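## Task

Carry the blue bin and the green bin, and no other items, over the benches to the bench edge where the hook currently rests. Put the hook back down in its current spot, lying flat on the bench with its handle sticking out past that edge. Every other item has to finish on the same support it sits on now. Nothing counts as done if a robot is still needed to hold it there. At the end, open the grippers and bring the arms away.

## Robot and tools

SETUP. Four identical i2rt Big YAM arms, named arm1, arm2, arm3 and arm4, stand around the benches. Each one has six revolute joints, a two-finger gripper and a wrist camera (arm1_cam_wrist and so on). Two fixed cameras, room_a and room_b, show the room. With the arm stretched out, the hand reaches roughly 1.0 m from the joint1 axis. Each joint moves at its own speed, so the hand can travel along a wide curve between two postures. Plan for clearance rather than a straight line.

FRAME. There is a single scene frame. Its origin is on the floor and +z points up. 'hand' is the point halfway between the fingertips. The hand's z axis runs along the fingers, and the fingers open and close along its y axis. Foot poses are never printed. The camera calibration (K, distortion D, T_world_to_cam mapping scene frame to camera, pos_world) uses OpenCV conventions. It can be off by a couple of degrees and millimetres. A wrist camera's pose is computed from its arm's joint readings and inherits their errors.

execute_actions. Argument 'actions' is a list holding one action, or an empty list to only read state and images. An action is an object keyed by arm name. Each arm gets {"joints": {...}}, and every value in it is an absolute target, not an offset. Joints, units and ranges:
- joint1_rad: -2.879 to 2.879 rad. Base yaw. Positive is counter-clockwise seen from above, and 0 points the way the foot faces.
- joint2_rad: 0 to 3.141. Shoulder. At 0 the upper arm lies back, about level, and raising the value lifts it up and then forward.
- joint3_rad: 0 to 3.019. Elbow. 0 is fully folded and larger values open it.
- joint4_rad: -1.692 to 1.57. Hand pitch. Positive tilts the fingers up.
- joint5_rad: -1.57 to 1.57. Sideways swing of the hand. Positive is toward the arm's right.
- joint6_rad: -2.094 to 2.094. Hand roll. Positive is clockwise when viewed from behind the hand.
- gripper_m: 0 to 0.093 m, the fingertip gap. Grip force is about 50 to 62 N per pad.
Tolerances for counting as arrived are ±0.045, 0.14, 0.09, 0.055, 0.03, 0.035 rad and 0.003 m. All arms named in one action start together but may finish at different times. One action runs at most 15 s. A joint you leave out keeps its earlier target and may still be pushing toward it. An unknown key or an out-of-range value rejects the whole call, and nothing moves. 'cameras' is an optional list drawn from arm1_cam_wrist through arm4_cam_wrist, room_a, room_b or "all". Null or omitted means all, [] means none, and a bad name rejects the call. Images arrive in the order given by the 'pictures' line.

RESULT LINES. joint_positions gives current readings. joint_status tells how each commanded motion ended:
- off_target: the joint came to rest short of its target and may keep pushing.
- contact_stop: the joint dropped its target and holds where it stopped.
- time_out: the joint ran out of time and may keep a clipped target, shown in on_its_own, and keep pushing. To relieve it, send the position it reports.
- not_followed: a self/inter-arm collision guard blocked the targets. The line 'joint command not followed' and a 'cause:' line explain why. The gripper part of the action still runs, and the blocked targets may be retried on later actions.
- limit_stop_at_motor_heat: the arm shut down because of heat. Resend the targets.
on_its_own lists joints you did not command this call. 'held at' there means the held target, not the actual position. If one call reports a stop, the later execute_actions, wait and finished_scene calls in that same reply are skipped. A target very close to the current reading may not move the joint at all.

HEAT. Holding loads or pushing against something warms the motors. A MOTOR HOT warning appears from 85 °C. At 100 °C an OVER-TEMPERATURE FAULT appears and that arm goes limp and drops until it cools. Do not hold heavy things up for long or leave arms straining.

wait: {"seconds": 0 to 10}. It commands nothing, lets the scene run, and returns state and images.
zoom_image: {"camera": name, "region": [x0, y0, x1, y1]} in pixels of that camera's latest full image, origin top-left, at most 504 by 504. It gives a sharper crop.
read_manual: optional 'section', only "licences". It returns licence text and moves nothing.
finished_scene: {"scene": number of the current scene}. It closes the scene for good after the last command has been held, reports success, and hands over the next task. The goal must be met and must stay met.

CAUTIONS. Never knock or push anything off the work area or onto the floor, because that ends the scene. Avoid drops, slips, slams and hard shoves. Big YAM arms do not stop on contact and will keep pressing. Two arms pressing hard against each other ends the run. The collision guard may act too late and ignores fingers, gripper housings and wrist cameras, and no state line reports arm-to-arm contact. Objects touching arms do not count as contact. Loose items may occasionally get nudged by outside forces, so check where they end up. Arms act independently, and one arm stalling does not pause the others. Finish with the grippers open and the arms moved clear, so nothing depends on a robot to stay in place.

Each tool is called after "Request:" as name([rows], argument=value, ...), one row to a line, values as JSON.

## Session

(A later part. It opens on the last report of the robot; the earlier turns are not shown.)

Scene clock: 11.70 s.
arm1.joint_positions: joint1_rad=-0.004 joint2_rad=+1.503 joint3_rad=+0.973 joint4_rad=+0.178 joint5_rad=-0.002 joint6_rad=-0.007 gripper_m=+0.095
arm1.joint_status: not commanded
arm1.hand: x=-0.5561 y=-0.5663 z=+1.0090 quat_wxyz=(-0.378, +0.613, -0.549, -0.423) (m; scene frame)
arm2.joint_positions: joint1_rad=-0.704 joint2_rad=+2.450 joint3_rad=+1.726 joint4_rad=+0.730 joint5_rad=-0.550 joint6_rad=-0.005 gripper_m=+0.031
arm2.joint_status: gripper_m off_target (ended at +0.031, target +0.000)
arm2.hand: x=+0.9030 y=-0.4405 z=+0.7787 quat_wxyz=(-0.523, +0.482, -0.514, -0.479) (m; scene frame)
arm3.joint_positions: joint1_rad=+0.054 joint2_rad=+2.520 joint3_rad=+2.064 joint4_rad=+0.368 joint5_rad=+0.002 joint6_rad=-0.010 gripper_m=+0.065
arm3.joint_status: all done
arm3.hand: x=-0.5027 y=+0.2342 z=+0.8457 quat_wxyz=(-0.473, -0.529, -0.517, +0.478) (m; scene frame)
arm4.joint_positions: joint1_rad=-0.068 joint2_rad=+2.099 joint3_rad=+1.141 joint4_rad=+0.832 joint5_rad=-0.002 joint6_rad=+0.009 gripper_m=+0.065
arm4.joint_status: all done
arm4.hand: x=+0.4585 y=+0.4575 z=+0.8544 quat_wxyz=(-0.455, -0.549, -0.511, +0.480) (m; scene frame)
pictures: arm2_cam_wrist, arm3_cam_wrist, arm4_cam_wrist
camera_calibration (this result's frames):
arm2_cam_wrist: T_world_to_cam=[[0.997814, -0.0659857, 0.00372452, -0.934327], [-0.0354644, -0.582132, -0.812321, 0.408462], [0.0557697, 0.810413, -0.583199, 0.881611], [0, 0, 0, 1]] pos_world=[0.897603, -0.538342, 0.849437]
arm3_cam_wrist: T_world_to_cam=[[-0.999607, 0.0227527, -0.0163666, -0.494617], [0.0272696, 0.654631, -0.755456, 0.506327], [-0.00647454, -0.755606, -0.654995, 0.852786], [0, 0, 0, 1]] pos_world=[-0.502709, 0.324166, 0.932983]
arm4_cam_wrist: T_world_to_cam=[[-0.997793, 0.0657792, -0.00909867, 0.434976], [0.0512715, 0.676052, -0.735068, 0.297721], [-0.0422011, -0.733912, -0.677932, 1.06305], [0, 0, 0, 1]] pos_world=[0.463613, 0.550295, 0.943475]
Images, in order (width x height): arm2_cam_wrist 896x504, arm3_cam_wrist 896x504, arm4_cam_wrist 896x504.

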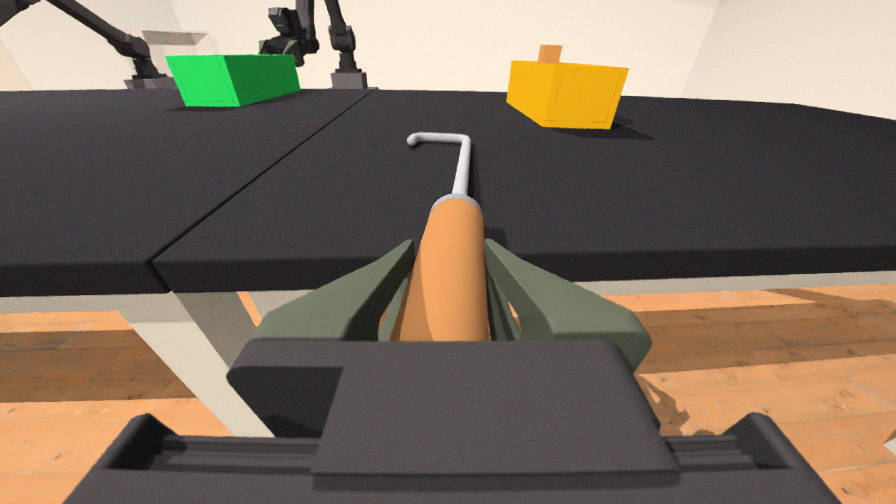

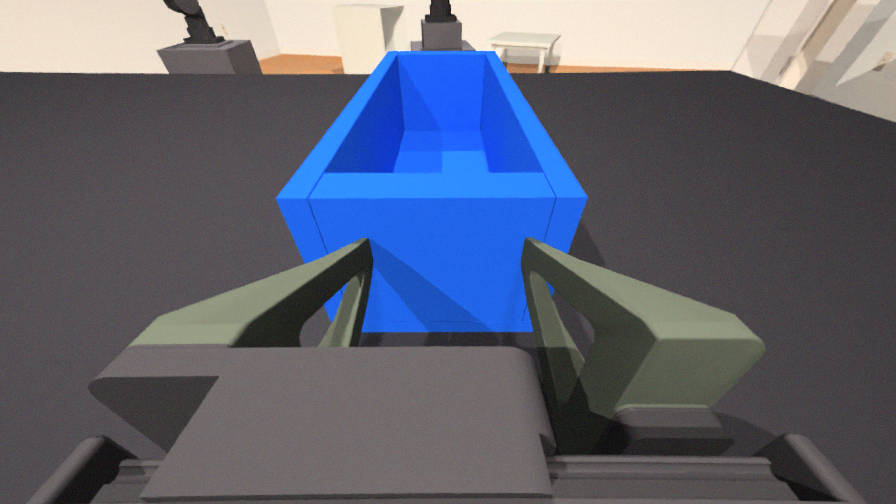

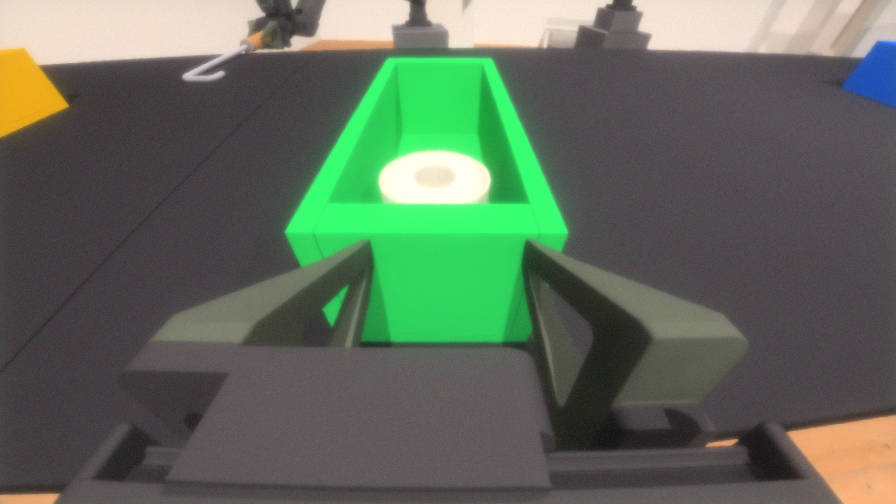

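Request:
execute_actions([
  {"arm2":{"joints":{"joint2_rad":2.25,"joint4_rad":0.55}},"arm3":{"joints":{"joint2_rad":2.76,"joint3_rad":2.45,"joint4_rad":0.22}},"arm4":{"joints":{"joint2_rad":2.18,"joint4_rad":0.88}}},
], cameras=[])

Request:
execute_actions([
  {"arm2":{"joints":{"joint1_rad":-0.07,"joint5_rad":0,"joint6_rad":-1.57}},"arm3":{"joints":{"joint2_rad":2.95,"joint3_rad":2.85,"joint4_rad":0.03}},"arm4":{"joints":{"joint2_rad":2.3,"joint3_rad":1.5,"joint4_rad":0.7}}},
], cameras=[])

Request:
execute_actions([
  {"arm4":{"joints":{"joint2_rad":2.46,"joint3_rad":1.82,"joint4_rad":0.55}}},
], cameras=[])

Request:
execute_actions([
  {"arm4":{"joints":{"joint2_rad":2.62,"joint3_rad":2.15,"joint4_rad":0.38}}},
])

Scene clock: 13.23 s.
arm1.joint_positions: joint1_rad=-0.004 joint2_rad=+1.503 joint3_rad=+0.973 joint4_rad=+0.178 joint5_rad=-0.002 joint6_rad=-0.007 gripper_m=+0.095
arm1.joint_status: not commanded
arm1.hand: x=-0.5561 y=-0.5663 z=+1.0090 quat_wxyz=(-0.378, +0.613, -0.549, -0.423) (m; scene frame)
arm2.joint_positions: joint1_rad=-0.704 joint2_rad=+2.252 joint3_rad=+1.726 joint4_rad=+0.545 joint5_rad=-0.550 joint6_rad=-0.003 gripper_m=+0.030
arm2.joint_status: all done
arm2.hand: x=+0.9027 y=-0.4403 z=+0.9052 quat_wxyz=(-0.527, +0.481, -0.510, -0.481) (m; scene frame)
arm3.joint_positions: joint1_rad=+0.054 joint2_rad=+2.719 joint3_rad=+2.404 joint4_rad=+0.239 joint5_rad=+0.002 joint6_rad=-0.010 gripper_m=+0.065
arm3.joint_status: all done
arm3.hand: x=-0.5030 y=+0.1881 z=+0.8261 quat_wxyz=(-0.476, -0.526, -0.514, +0.481) (m; scene frame)
arm4.joint_positions: joint1_rad=-0.068 joint2_rad=+2.174 joint3_rad=+1.142 joint4_rad=+0.863 joint5_rad=-0.002 joint6_rad=+0.009 gripper_m=+0.065
arm4.joint_status: all done
arm4.hand: x=+0.4588 y=+0.4616 z=+0.8085 quat_wxyz=(-0.444, -0.559, -0.521, +0.468) (m; scene frame)
pictures: none
No camera images: the call's "cameras" was empty. Leave "cameras" out to get every camera's image.

Scene clock: 15.43 s.
arm1.joint_positions: joint1_rad=-0.004 joint2_rad=+1.503 joint3_rad=+0.973 joint4_rad=+0.178 joint5_rad=-0.002 joint6_rad=-0.007 gripper_m=+0.095
arm1.joint_status: not commanded
arm1.hand: x=-0.5561 y=-0.5663 z=+1.0090 quat_wxyz=(-0.378, +0.613, -0.549, -0.423) (m; scene frame)
arm2.joint_positions: joint1_rad=-0.075 joint2_rad=+2.263 joint3_rad=+1.726 joint4_rad=+0.531 joint5_rad=+0.000 joint6_rad=-1.538 gripper_m=+0.030
arm2.joint_status: all done
arm2.hand: x=+0.4662 y=-0.3031 z=+0.8915 quat_wxyz=(-0.705, +0.709, -0.009, -0.012) (m; scene frame)
arm3.joint_positions: joint1_rad=+0.054 joint2_rad=+2.913 joint3_rad=+2.805 joint4_rad=+0.048 joint5_rad=+0.002 joint6_rad=-0.010 gripper_m=+0.065
arm3.joint_status: all done
arm3.hand: x=-0.5036 y=+0.1602 z=+0.8335 quat_wxyz=(-0.480, -0.522, -0.510, +0.486) (m; scene frame)
arm4.joint_positions: joint1_rad=-0.068 joint2_rad=+2.293 joint3_rad=+1.456 joint4_rad=+0.703 joint5_rad=-0.002 joint6_rad=+0.009 gripper_m=+0.065
arm4.joint_status: all done
arm4.hand: x=+0.4529 y=+0.3699 z=+0.8281 quat_wxyz=(-0.453, -0.551, -0.513, +0.478) (m; scene frame)
pictures: none
No camera images: the call's "cameras" was empty. Leave "cameras" out to get every camera's image.

Scene clock: 16.50 s.
arm1.joint_positions: joint1_rad=-0.004 joint2_rad=+1.503 joint3_rad=+0.973 joint4_rad=+0.178 joint5_rad=-0.002 joint6_rad=-0.007 gripper_m=+0.095
arm1.joint_status: not commanded
arm1.hand: x=-0.5561 y=-0.5663 z=+1.0090 quat_wxyz=(-0.378, +0.613, -0.549, -0.423) (m; scene frame)
arm2.joint_positions: joint1_rad=-0.075 joint2_rad=+2.263 joint3_rad=+1.726 joint4_rad=+0.531 joint5_rad=+0.000 joint6_rad=-1.538 gripper_m=+0.030
arm2.joint_status: not commanded
arm2.hand: x=+0.4662 y=-0.3031 z=+0.8915 quat_wxyz=(-0.705, +0.709, -0.009, -0.012) (m; scene frame)
arm3.joint_positions: joint1_rad=+0.054 joint2_rad=+2.913 joint3_rad=+2.805 joint4_rad=+0.048 joint5_rad=+0.002 joint6_rad=-0.010 gripper_m=+0.065
arm3.joint_status: not commanded
arm3.hand: x=-0.5036 y=+0.1602 z=+0.8335 quat_wxyz=(-0.480, -0.522, -0.510, +0.486) (m; scene frame)
arm4.joint_positions: joint1_rad=-0.068 joint2_rad=+2.449 joint3_rad=+1.765 joint4_rad=+0.552 joint5_rad=-0.002 joint6_rad=+0.009 gripper_m=+0.065
arm4.joint_status: all done
arm4.hand: x=+0.4481 y=+0.2963 z=+0.8208 quat_wxyz=(-0.454, -0.550, -0.512, +0.478) (m; scene frame)
pictures: none
No camera images: the call's "cameras" was empty. Leave "cameras" out to get every camera's image.

Scene clock: 17.60 s.
arm1.joint_positions: joint1_rad=-0.004 joint2_rad=+1.503 joint3_rad=+0.973 joint4_rad=+0.178 joint5_rad=-0.002 joint6_rad=-0.007 gripper_m=+0.095
arm1.joint_status: not commanded
arm1.hand: x=-0.5561 y=-0.5663 z=+1.0090 quat_wxyz=(-0.378, +0.613, -0.549, -0.423) (m; scene frame)
arm2.joint_positions: joint1_rad=-0.075 joint2_rad=+2.263 joint3_rad=+1.726 joint4_rad=+0.531 joint5_rad=+0.000 joint6_rad=-1.538 gripper_m=+0.030
arm2.joint_status: not commanded
arm2.hand: x=+0.4662 y=-0.3031 z=+0.8915 quat_wxyz=(-0.705, +0.709, -0.009, -0.012) (m; scene frame)
arm3.joint_positions: joint1_rad=+0.054 joint2_rad=+2.913 joint3_rad=+2.805 joint4_rad=+0.048 joint5_rad=+0.002 joint6_rad=-0.010 gripper_m=+0.065
arm3.joint_status: not commanded
arm3.hand: x=-0.5036 y=+0.1602 z=+0.8335 quat_wxyz=(-0.480, -0.522, -0.510, +0.486) (m; scene frame)
arm4.joint_positions: joint1_rad=-0.068 joint2_rad=+2.606 joint3_rad=+2.088 joint4_rad=+0.382 joint5_rad=-0.002 joint6_rad=+0.009 gripper_m=+0.065
arm4.joint_status: all done
arm4.hand: x=+0.4442 y=+0.2353 z=+0.8174 quat_wxyz=(-0.453, -0.551, -0.513, +0.477) (m; scene frame)
pictures: arm1_cam_wrist, arm2_cam_wrist, arm3_cam_wrist, arm4_cam_wrist, room_a, room_b
camera_calibration (this result's frames):
arm1_cam_wrist: T_world_to_cam=[[0.994654, 0.102996, -0.00748064, 0.61718], [0.0810855, -0.823811, -0.561035, 0.153188], [-0.0639467, 0.557429, -0.827758, 1.2423], [0, 0, 0, 1]] pos_world=[-0.546861, -0.629865, 1.11889]
arm2_cam_wrist: T_world_to_cam=[[0.0374919, 0.0146637, 0.999189, -0.905176], [0.810675, -0.585089, -0.0218318, -0.535495], [0.584295, 0.810836, -0.0338236, 0.124301], [0, 0, 0, 1]] pos_world=[0.395421, -0.400827, 0.896956]
arm3_cam_wrist: T_world_to_cam=[[-0.999606, 0.0223739, -0.0169652, -0.493495], [0.0272992, 0.63304, -0.773637, 0.564189], [-0.00656963, -0.773795, -0.633402, 0.773735], [0, 0, 0, 1]] pos_world=[-0.503619, 0.252599, 0.91819]
arm4_cam_wrist: T_world_to_cam=[[-0.997773, 0.0659756, -0.00984044, 0.435483], [0.0523773, 0.683531, -0.72804, 0.413421], [-0.0413066, -0.726933, -0.685465, 0.878387], [0, 0, 0, 1]] pos_world=[0.449143, 0.327211, 0.907375]
Images, in order (width x height): arm1_cam_wrist 896x504, arm2_cam_wrist 896x504, arm3_cam_wrist 896x504, arm4_cam_wrist 896x504, room_a 896x504, room_b 896x504.

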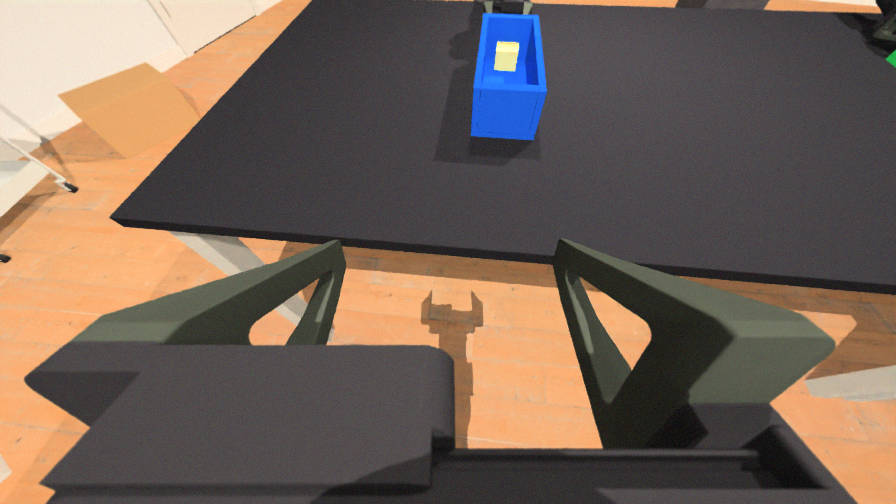

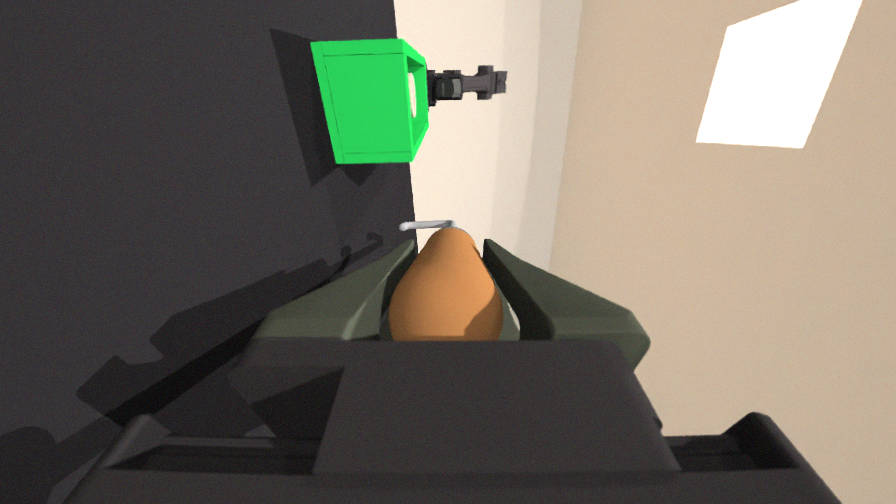

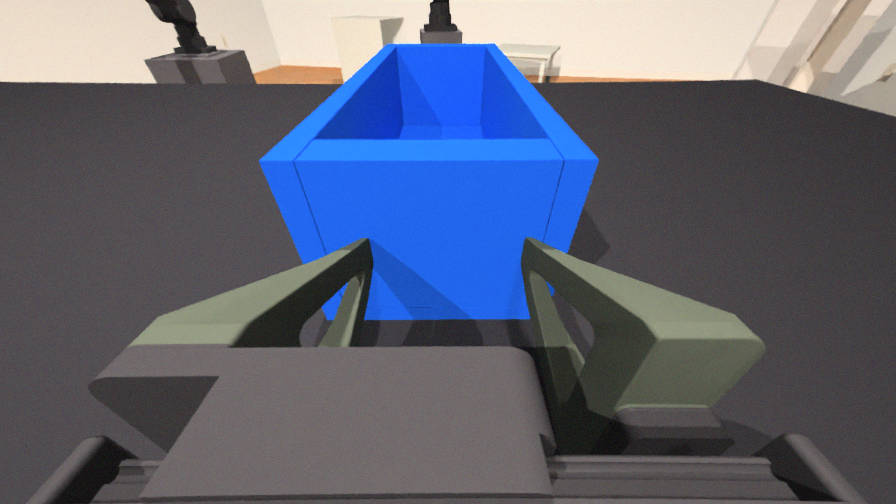

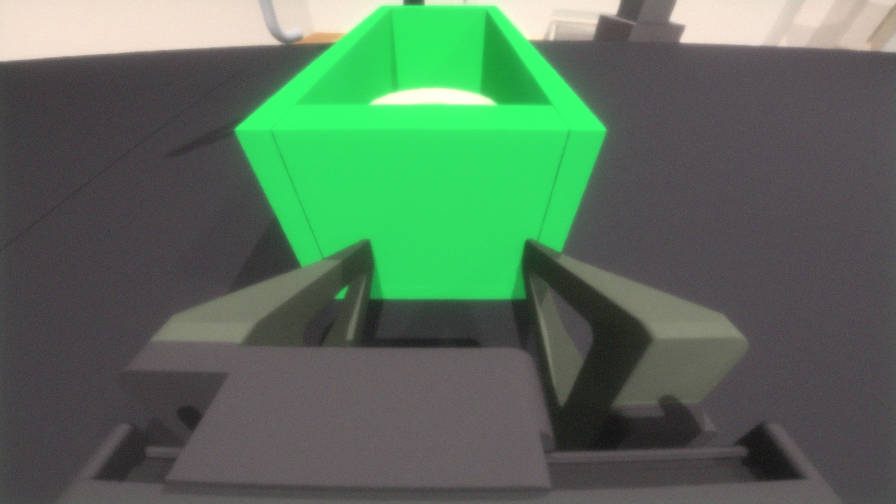

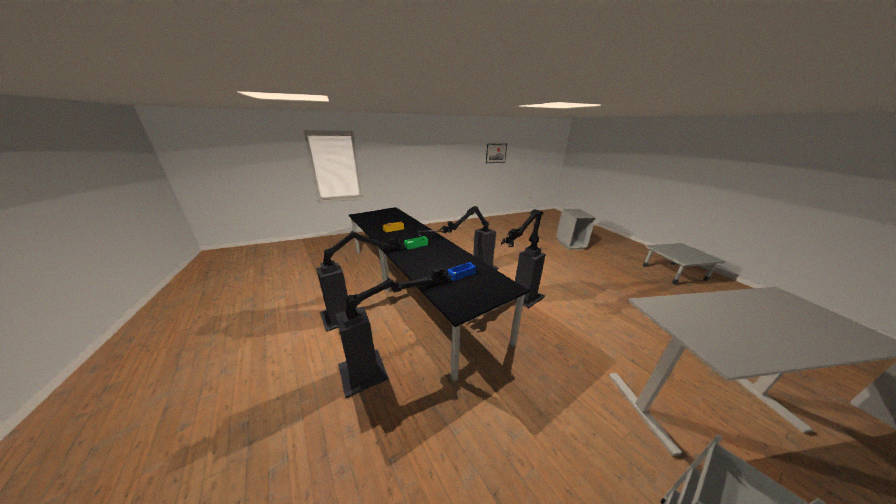

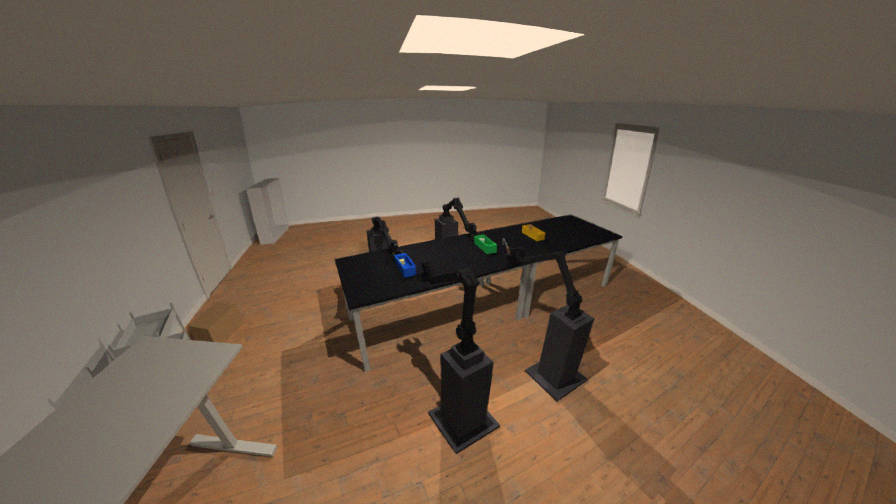

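Request:
execute_actions([
  {"arm2":{"joints":{"joint2_rad":2.15,"joint4_rad":0.44}},"arm3":{"joints":{"joint2_rad":2.0,"joint3_rad":1.4,"joint4_rad":0.5}},"arm4":{"joints":{"joint2_rad":2.0,"joint3_rad":1.4,"joint4_rad":0.5}}},
], cameras=[])

Request:
execute_actions([
  {"arm2":{"joints":{"joint1_rad":-0.155,"joint2_rad":2.35,"joint3_rad":2.09,"joint4_rad":0.3,"joint5_rad":-0.61}}},
], cameras=["arm2_cam_wrist","arm4_cam_wrist","room_a","room_b"])

Request:
zoom_image(camera="room_a", region=[380, 200, 500, 290])

Scene clock: 21.43 s.
arm1.joint_positions: joint1_rad=-0.004 joint2_rad=+1.503 joint3_rad=+0.973 joint4_rad=+0.178 joint5_rad=-0.002 joint6_rad=-0.007 gripper_m=+0.095
arm1.joint_status: not commanded
arm1.hand: x=-0.5561 y=-0.5663 z=+1.0090 quat_wxyz=(-0.378, +0.613, -0.549, -0.423) (m; scene frame)
arm2.joint_positions: joint1_rad=-0.075 joint2_rad=+2.189 joint3_rad=+1.726 joint4_rad=+0.419 joint5_rad=+0.000 joint6_rad=-1.540 gripper_m=+0.030
arm2.joint_status: all done
arm2.hand: x=+0.4661 y=-0.3089 z=+0.9278 quat_wxyz=(-0.692, +0.722, -0.008, -0.011) (m; scene frame)
arm3.joint_positions: joint1_rad=+0.054 joint2_rad=+2.006 joint3_rad=+1.384 joint4_rad=+0.502 joint5_rad=+0.002 joint6_rad=-0.010 gripper_m=+0.065
arm3.joint_status: all done
arm3.hand: x=-0.5015 y=+0.3930 z=+0.9340 quat_wxyz=(-0.465, -0.536, -0.525, +0.470) (m; scene frame)
arm4.joint_positions: joint1_rad=-0.068 joint2_rad=+1.990 joint3_rad=+1.401 joint4_rad=+0.496 joint5_rad=-0.002 joint6_rad=+0.009 gripper_m=+0.065
arm4.joint_status: all done
arm4.hand: x=+0.4543 y=+0.3923 z=+0.9875 quat_wxyz=(-0.463, -0.541, -0.504, +0.489) (m; scene frame)
pictures: none
No camera images: the call's "cameras" was empty. Leave "cameras" out to get every camera's image.

Scene clock: 24.07 s.
arm1.joint_positions: joint1_rad=-0.004 joint2_rad=+1.503 joint3_rad=+0.973 joint4_rad=+0.178 joint5_rad=-0.002 joint6_rad=-0.007 gripper_m=+0.095
arm1.joint_status: not commanded
arm1.hand: x=-0.5561 y=-0.5663 z=+1.0090 quat_wxyz=(-0.378, +0.613, -0.549, -0.423) (m; scene frame)
arm2.joint_positions: joint1_rad=-0.163 joint2_rad=+2.379 joint3_rad=+1.985 joint4_rad=+0.281 joint5_rad=-0.609 joint6_rad=-1.553 gripper_m=+0.030
arm2.joint_status: joint3_rad time_out (moved +0.259 of +0.364); the others done
arm2.on_its_own: joint3_rad reads +1.985 and still pushes toward +2.090 since a time_out
arm2.hand: x=+0.4485 y=-0.2791 z=+0.8815 quat_wxyz=(-0.642, +0.721, +0.164, -0.201) (m; scene frame)
arm3.joint_positions: joint1_rad=+0.054 joint2_rad=+2.006 joint3_rad=+1.384 joint4_rad=+0.502 joint5_rad=+0.002 joint6_rad=-0.010 gripper_m=+0.065
arm3.joint_status: not commanded
arm3.hand: x=-0.5015 y=+0.3930 z=+0.9340 quat_wxyz=(-0.465, -0.536, -0.525, +0.470) (m; scene frame)
arm4.joint_positions: joint1_rad=-0.068 joint2_rad=+1.990 joint3_rad=+1.401 joint4_rad=+0.496 joint5_rad=-0.002 joint6_rad=+0.009 gripper_m=+0.065
arm4.joint_status: not commanded
arm4.hand: x=+0.4543 y=+0.3923 z=+0.9875 quat_wxyz=(-0.463, -0.541, -0.504, +0.489) (m; scene frame)
pictures: arm2_cam_wrist, arm4_cam_wrist, room_a, room_b
camera_calibration (this result's frames):
arm2_cam_wrist: T_world_to_cam=[[0.023763, 0.133141, 0.990812, -0.848178], [0.994359, -0.105622, -0.00965502, -0.46665], [0.103366, 0.985453, -0.1349, 0.468409], [0, 0, 0, 1]] pos_world=[0.435756, -0.397956, 0.899068]
arm4_cam_wrist: T_world_to_cam=[[-0.9978, 0.0655591, -0.0098958, 0.43716], [0.0503677, 0.652452, -0.756155, 0.470324], [-0.0431163, -0.754989, -0.654318, 1.09057], [0, 0, 0, 1]] pos_world=[0.45953, 0.487844, 1.07354]
Images, in order (width x height): arm2_cam_wrist 896x504, arm4_cam_wrist 896x504, room_a 896x504, room_b 896x504.

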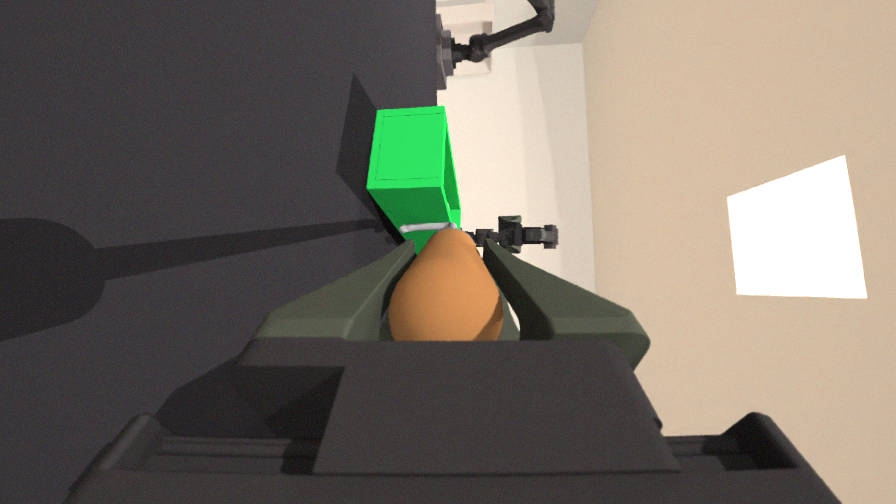

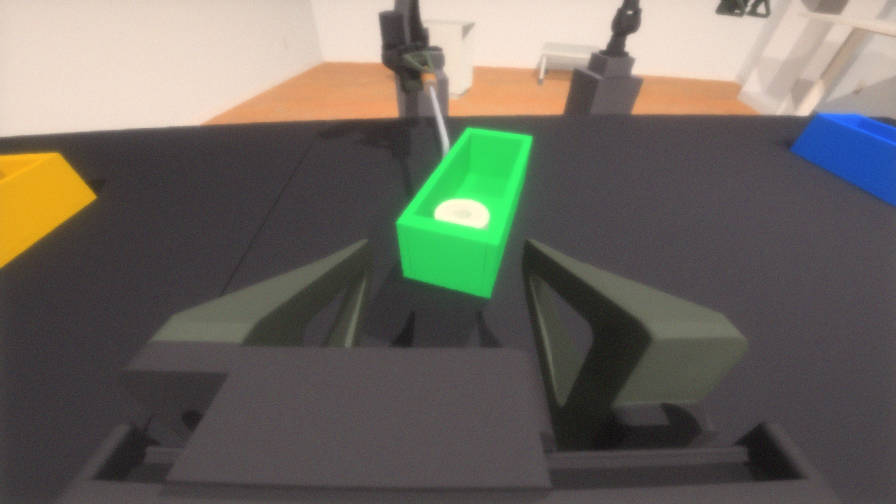

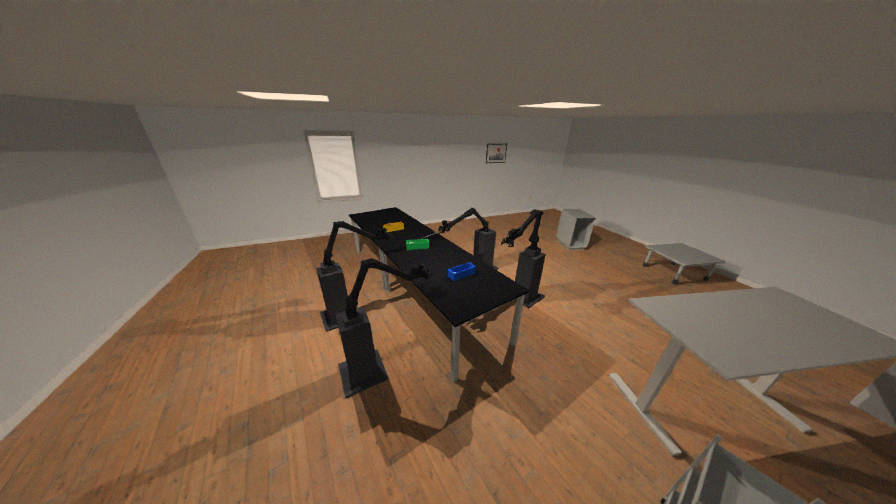

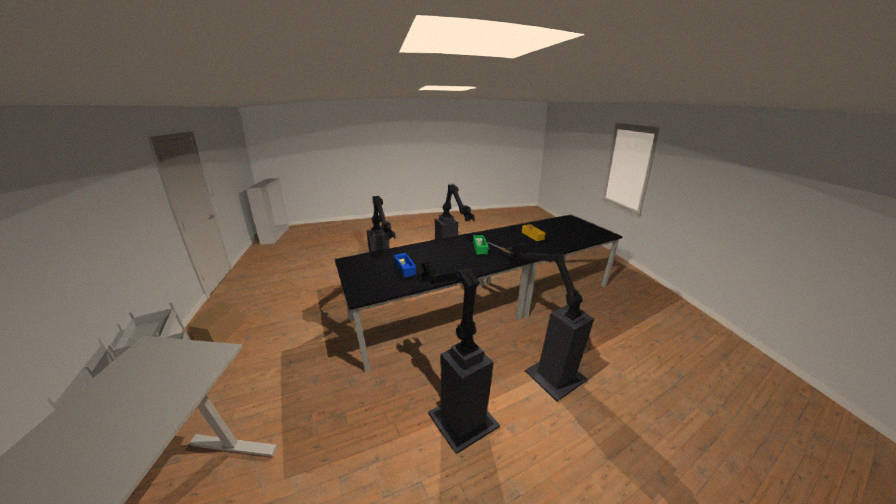

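Region (380, 200, 500, 290) of room_a's 896x504 image, scaled by 4.200, with more detail than that image has; it fills the top 378 rows of this view, and the rest is white.

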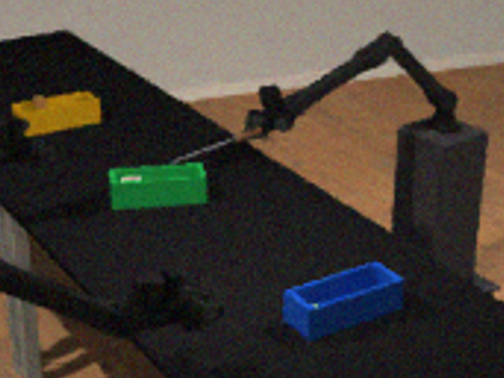

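Request:
execute_actions([
  {"arm2":{"joints":{"joint2_rad":2.2,"joint3_rad":1.9,"joint4_rad":0.42}}},
], cameras=[])

Request:
execute_actions([
  {"arm2":{"joints":{"joint1_rad":-0.085}}},
], cameras=["arm2_cam_wrist","arm4_cam_wrist","room_a"])

Request:
zoom_image(camera="room_a", region=[380, 200, 500, 290])

Scene clock: 25.57 s.
arm1.joint_positions: joint1_rad=-0.004 joint2_rad=+1.503 joint3_rad=+0.973 joint4_rad=+0.178 joint5_rad=-0.002 joint6_rad=-0.007 gripper_m=+0.095
arm1.joint_status: not commanded
arm1.hand: x=-0.5561 y=-0.5663 z=+1.0090 quat_wxyz=(-0.378, +0.613, -0.549, -0.423) (m; scene frame)
arm2.joint_positions: joint1_rad=-0.163 joint2_rad=+2.219 joint3_rad=+1.891 joint4_rad=+0.373 joint5_rad=-0.609 joint6_rad=-1.551 gripper_m=+0.030
arm2.joint_status: all done
arm2.hand: x=+0.4458 y=-0.3070 z=+0.9877 quat_wxyz=(-0.696, +0.669, +0.183, -0.183) (m; scene frame)
arm3.joint_positions: joint1_rad=+0.054 joint2_rad=+2.006 joint3_rad=+1.384 joint4_rad=+0.502 joint5_rad=+0.002 joint6_rad=-0.010 gripper_m=+0.065
arm3.joint_status: not commanded
arm3.hand: x=-0.5015 y=+0.3930 z=+0.9340 quat_wxyz=(-0.465, -0.536, -0.525, +0.470) (m; scene frame)
arm4.joint_positions: joint1_rad=-0.068 joint2_rad=+1.990 joint3_rad=+1.401 joint4_rad=+0.496 joint5_rad=-0.002 joint6_rad=+0.009 gripper_m=+0.065
arm4.joint_status: not commanded
arm4.hand: x=+0.4543 y=+0.3923 z=+0.9875 quat_wxyz=(-0.463, -0.541, -0.504, +0.489) (m; scene frame)
pictures: none
No camera images: the call's "cameras" was empty. Leave "cameras" out to get every camera's image.

Scene clock: 26.70 s.
arm1.joint_positions: joint1_rad=-0.004 joint2_rad=+1.503 joint3_rad=+0.973 joint4_rad=+0.178 joint5_rad=-0.002 joint6_rad=-0.007 gripper_m=+0.095
arm1.joint_status: not commanded
arm1.hand: x=-0.5561 y=-0.5663 z=+1.0090 quat_wxyz=(-0.378, +0.613, -0.549, -0.423) (m; scene frame)
arm2.joint_positions: joint1_rad=-0.075 joint2_rad=+2.219 joint3_rad=+1.891 joint4_rad=+0.373 joint5_rad=-0.611 joint6_rad=-1.551 gripper_m=+0.030
arm2.joint_status: all done
arm2.hand: x=+0.3677 y=-0.3126 z=+0.9874 quat_wxyz=(-0.687, +0.661, +0.213, -0.214) (m; scene frame)
arm3.joint_positions: joint1_rad=+0.054 joint2_rad=+2.006 joint3_rad=+1.384 joint4_rad=+0.502 joint5_rad=+0.002 joint6_rad=-0.010 gripper_m=+0.065
arm3.joint_status: not commanded
arm3.hand: x=-0.5015 y=+0.3930 z=+0.9340 quat_wxyz=(-0.465, -0.536, -0.525, +0.470) (m; scene frame)
arm4.joint_positions: joint1_rad=-0.068 joint2_rad=+1.990 joint3_rad=+1.401 joint4_rad=+0.496 joint5_rad=-0.002 joint6_rad=+0.009 gripper_m=+0.065
arm4.joint_status: not commanded
arm4.hand: x=+0.4543 y=+0.3923 z=+0.9875 quat_wxyz=(-0.463, -0.541, -0.504, +0.489) (m; scene frame)
pictures: arm2_cam_wrist, arm4_cam_wrist, room_a
camera_calibration (this result's frames):
arm2_cam_wrist: T_world_to_cam=[[0.0142446, -0.022265, 0.999651, -1.00062], [0.999794, -0.0141291, -0.0145613, -0.357359], [0.0144483, 0.999652, 0.0220592, 0.406177], [0, 0, 0, 1]] pos_world=[0.36567, -0.433363, 0.986103]
arm4_cam_wrist: T_world_to_cam=[[-0.9978, 0.0655591, -0.0098958, 0.43716], [0.0503677, 0.652452, -0.756155, 0.470324], [-0.0431163, -0.754989, -0.654318, 1.09057], [0, 0, 0, 1]] pos_world=[0.45953, 0.487844, 1.07354]
Images, in order (width x height): arm2_cam_wrist 896x504, arm4_cam_wrist 896x504, room_a 896x504.

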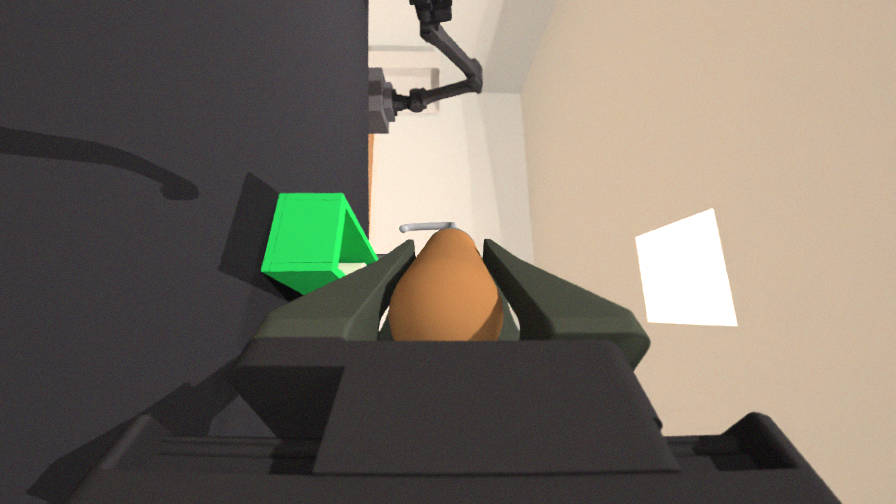

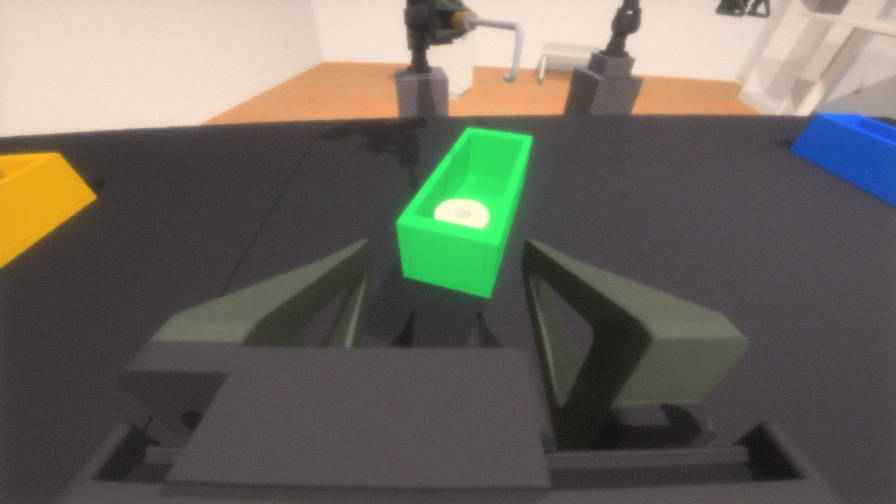

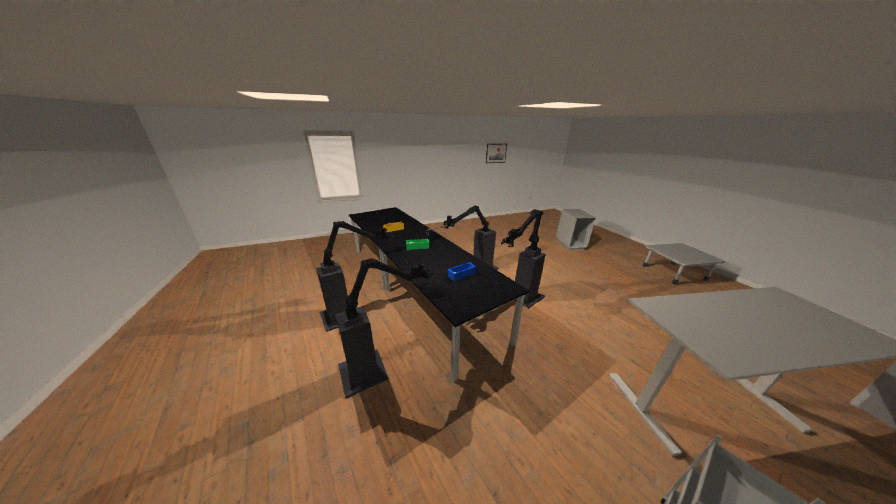

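Region (380, 200, 500, 290) of room_a's 896x504 image, scaled by 4.200, with more detail than that image has; it fills the top 378 rows of this view, and the rest is white.

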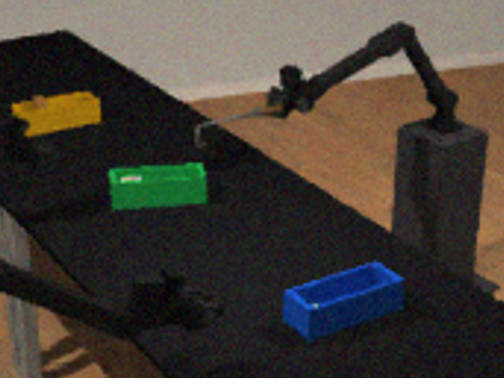

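Request:
execute_actions([
  {"arm2":{"joints":{"joint1_rad":-0.095,"joint2_rad":2.36,"joint3_rad":2.0,"joint4_rad":0.36}}},
], cameras=["arm2_cam_wrist","arm4_cam_wrist"])

Scene clock: 28.43 s.
arm1.joint_positions: joint1_rad=-0.004 joint2_rad=+1.503 joint3_rad=+0.973 joint4_rad=+0.178 joint5_rad=-0.002 joint6_rad=-0.007 gripper_m=+0.095
arm1.joint_status: not commanded
arm1.hand: x=-0.5561 y=-0.5663 z=+1.0090 quat_wxyz=(-0.378, +0.613, -0.549, -0.423) (m; scene frame)
arm2.joint_positions: joint1_rad=-0.088 joint2_rad=+2.379 joint3_rad=+1.942 joint4_rad=+0.344 joint5_rad=-0.606 joint6_rad=-1.560 gripper_m=+0.030
arm2.joint_status: all done
arm2.hand: x=+0.3797 y=-0.2893 z=+0.8702 quat_wxyz=(-0.642, +0.708, +0.195, -0.220) (m; scene frame)
arm3.joint_positions: joint1_rad=+0.054 joint2_rad=+2.006 joint3_rad=+1.384 joint4_rad=+0.502 joint5_rad=+0.002 joint6_rad=-0.010 gripper_m=+0.065
arm3.joint_status: not commanded
arm3.hand: x=-0.5015 y=+0.3930 z=+0.9340 quat_wxyz=(-0.465, -0.536, -0.525, +0.470) (m; scene frame)
arm4.joint_positions: joint1_rad=-0.068 joint2_rad=+1.990 joint3_rad=+1.401 joint4_rad=+0.496 joint5_rad=-0.002 joint6_rad=+0.009 gripper_m=+0.065
arm4.joint_status: not commanded
arm4.hand: x=+0.4543 y=+0.3923 z=+0.9875 quat_wxyz=(-0.463, -0.541, -0.504, +0.489) (m; scene frame)
pictures: arm2_cam_wrist, arm4_cam_wrist
camera_calibration (this result's frames):
arm2_cam_wrist: T_world_to_cam=[[0.00774454, 0.111272, 0.99376, -0.836855], [0.999463, -0.0324964, -0.00415033, -0.385008], [0.0318318, 0.993258, -0.111464, 0.493017], [0, 0, 0, 1]] pos_world=[0.375589, -0.409086, 0.884989]
arm4_cam_wrist: T_world_to_cam=[[-0.9978, 0.0655591, -0.0098958, 0.43716], [0.0503677, 0.652452, -0.756155, 0.470324], [-0.0431163, -0.754989, -0.654318, 1.09057], [0, 0, 0, 1]] pos_world=[0.45953, 0.487844, 1.07354]
Images, in order (width x height): arm2_cam_wrist 896x504, arm4_cam_wrist 896x504.

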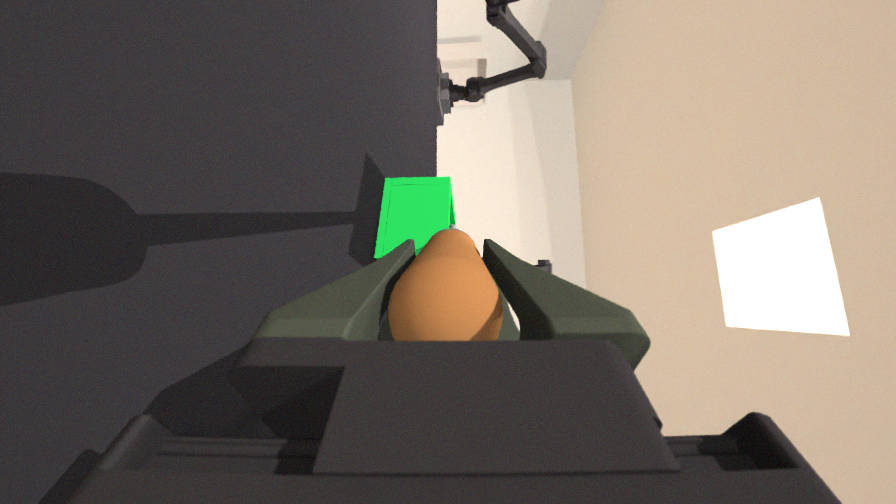

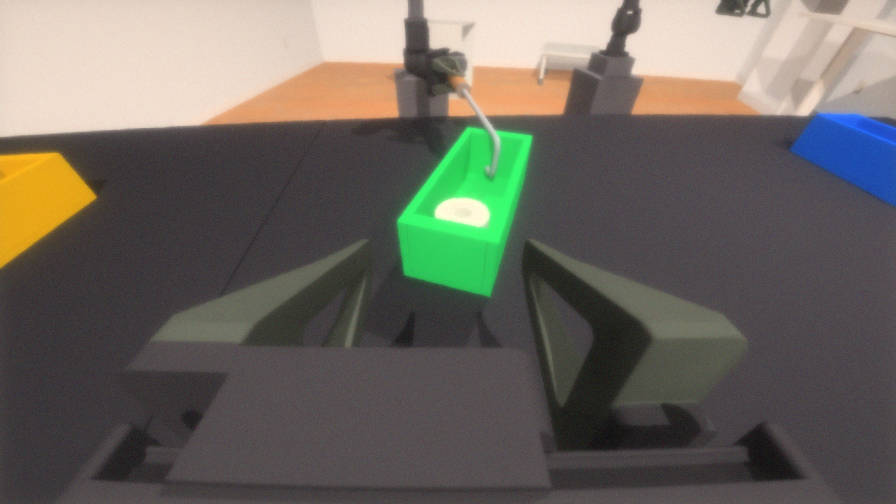

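Request:
execute_actions([
  {"arm2":{"joints":{"joint2_rad":2.07,"joint3_rad":1.43,"joint4_rad":0.63}}},
], cameras=[])

Request:
execute_actions([
  {"arm2":{"joints":{"joint2_rad":1.85,"joint3_rad":1.02,"joint4_rad":0.81}}},
], cameras=["arm2_cam_wrist","arm4_cam_wrist","room_a","arm1_cam_wrist"])

Scene clock: 30.13 s.
arm1.joint_positions: joint1_rad=-0.004 joint2_rad=+1.503 joint3_rad=+0.973 joint4_rad=+0.178 joint5_rad=-0.002 joint6_rad=-0.007 gripper_m=+0.095
arm1.joint_status: not commanded
arm1.hand: x=-0.5561 y=-0.5663 z=+1.0090 quat_wxyz=(-0.378, +0.613, -0.549, -0.423) (m; scene frame)
arm2.joint_positions: joint1_rad=-0.088 joint2_rad=+2.098 joint3_rad=+1.417 joint4_rad=+0.598 joint5_rad=-0.611 joint6_rad=-1.549 gripper_m=+0.030
arm2.joint_status: all done
arm2.hand: x=+0.3786 y=-0.4101 z=+0.8742 quat_wxyz=(-0.644, +0.705, +0.194, -0.224) (m; scene frame)
arm3.joint_positions: joint1_rad=+0.054 joint2_rad=+2.006 joint3_rad=+1.384 joint4_rad=+0.502 joint5_rad=+0.002 joint6_rad=-0.010 gripper_m=+0.065
arm3.joint_status: not commanded
arm3.hand: x=-0.5015 y=+0.3930 z=+0.9340 quat_wxyz=(-0.465, -0.536, -0.525, +0.470) (m; scene frame)
arm4.joint_positions: joint1_rad=-0.068 joint2_rad=+1.990 joint3_rad=+1.401 joint4_rad=+0.496 joint5_rad=-0.002 joint6_rad=+0.009 gripper_m=+0.065
arm4.joint_status: not commanded
arm4.hand: x=+0.4543 y=+0.3923 z=+0.9875 quat_wxyz=(-0.463, -0.541, -0.504, +0.489) (m; scene frame)
pictures: none
No camera images: the call's "cameras" was empty. Leave "cameras" out to get every camera's image.

Scene clock: 31.37 s.
arm1.joint_positions: joint1_rad=-0.004 joint2_rad=+1.503 joint3_rad=+0.973 joint4_rad=+0.178 joint5_rad=-0.002 joint6_rad=-0.007 gripper_m=+0.095
arm1.joint_status: not commanded
arm1.hand: x=-0.5561 y=-0.5663 z=+1.0090 quat_wxyz=(-0.378, +0.613, -0.549, -0.423) (m; scene frame)
arm2.joint_positions: joint1_rad=-0.088 joint2_rad=+1.872 joint3_rad=+1.008 joint4_rad=+0.766 joint5_rad=-0.609 joint6_rad=-1.549 gripper_m=+0.030
arm2.joint_status: all done
arm2.hand: x=+0.3777 y=-0.5312 z=+0.8688 quat_wxyz=(-0.639, +0.710, +0.192, -0.225) (m; scene frame)
arm3.joint_positions: joint1_rad=+0.054 joint2_rad=+2.006 joint3_rad=+1.384 joint4_rad=+0.502 joint5_rad=+0.002 joint6_rad=-0.010 gripper_m=+0.065
arm3.joint_status: not commanded
arm3.hand: x=-0.5015 y=+0.3930 z=+0.9340 quat_wxyz=(-0.465, -0.536, -0.525, +0.470) (m; scene frame)
arm4.joint_positions: joint1_rad=-0.068 joint2_rad=+1.990 joint3_rad=+1.401 joint4_rad=+0.496 joint5_rad=-0.002 joint6_rad=+0.009 gripper_m=+0.065
arm4.joint_status: not commanded
arm4.hand: x=+0.4543 y=+0.3923 z=+0.9875 quat_wxyz=(-0.463, -0.541, -0.504, +0.489) (m; scene frame)
pictures: arm1_cam_wrist, arm2_cam_wrist, arm4_cam_wrist, room_a
camera_calibration (this result's frames):
arm1_cam_wrist: T_world_to_cam=[[0.994654, 0.102996, -0.00748064, 0.61718], [0.0810855, -0.823811, -0.561035, 0.153188], [-0.0639467, 0.557429, -0.827758, 1.2423], [0, 0, 0, 1]] pos_world=[-0.546861, -0.629865, 1.11889]
arm2_cam_wrist: T_world_to_cam=[[0.0166346, 0.122959, 0.992272, -0.80441], [0.999441, -0.0308205, -0.0129356, -0.382288], [0.0289918, 0.991933, -0.123403, 0.744021], [0, 0, 0, 1]] pos_world=[0.373885, -0.650892, 0.885063]
arm4_cam_wrist: T_world_to_cam=[[-0.9978, 0.0655591, -0.0098958, 0.43716], [0.0503677, 0.652452, -0.756155, 0.470324], [-0.0431163, -0.754989, -0.654318, 1.09057], [0, 0, 0, 1]] pos_world=[0.45953, 0.487844, 1.07354]
Images, in order (width x height): arm1_cam_wrist 896x504, arm2_cam_wrist 896x504, arm4_cam_wrist 896x504, room_a 896x504.

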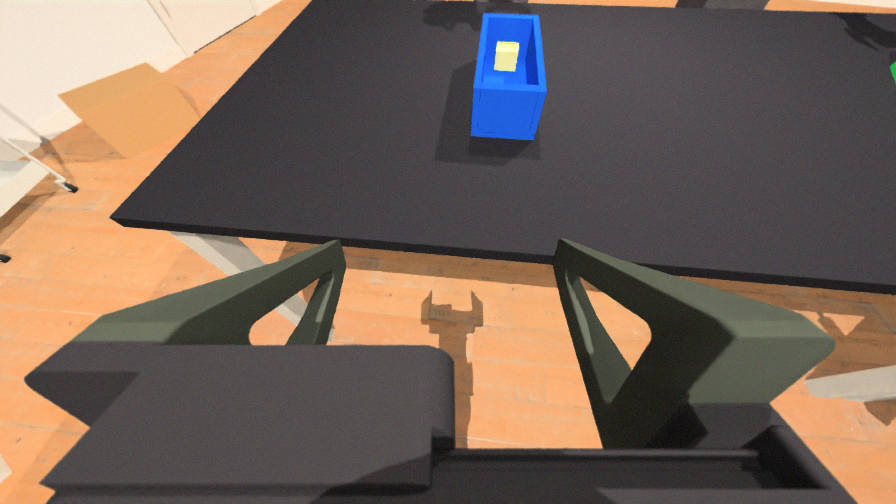

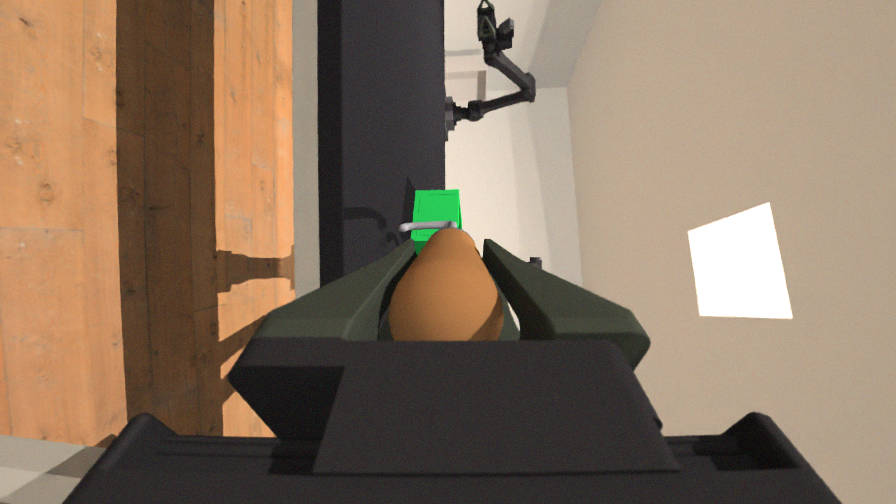

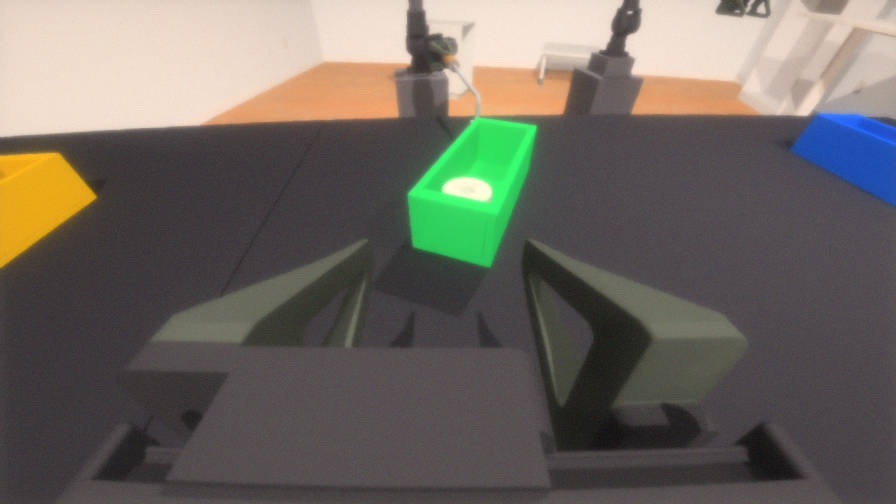

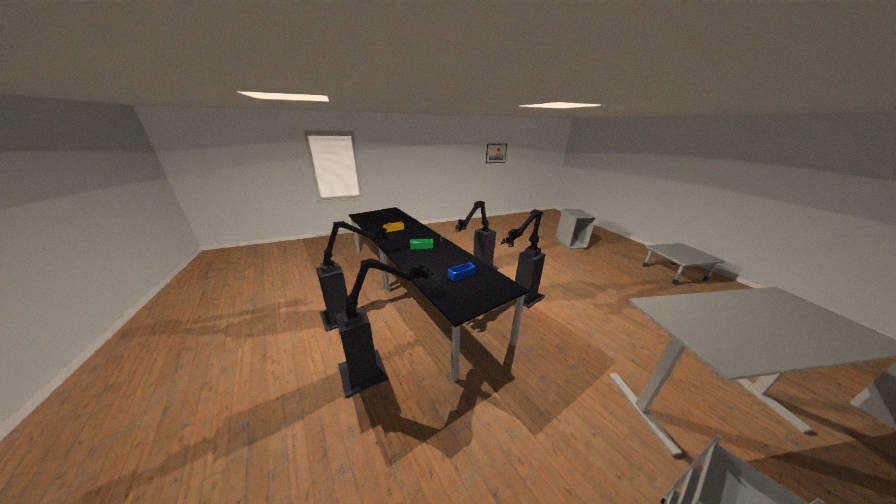

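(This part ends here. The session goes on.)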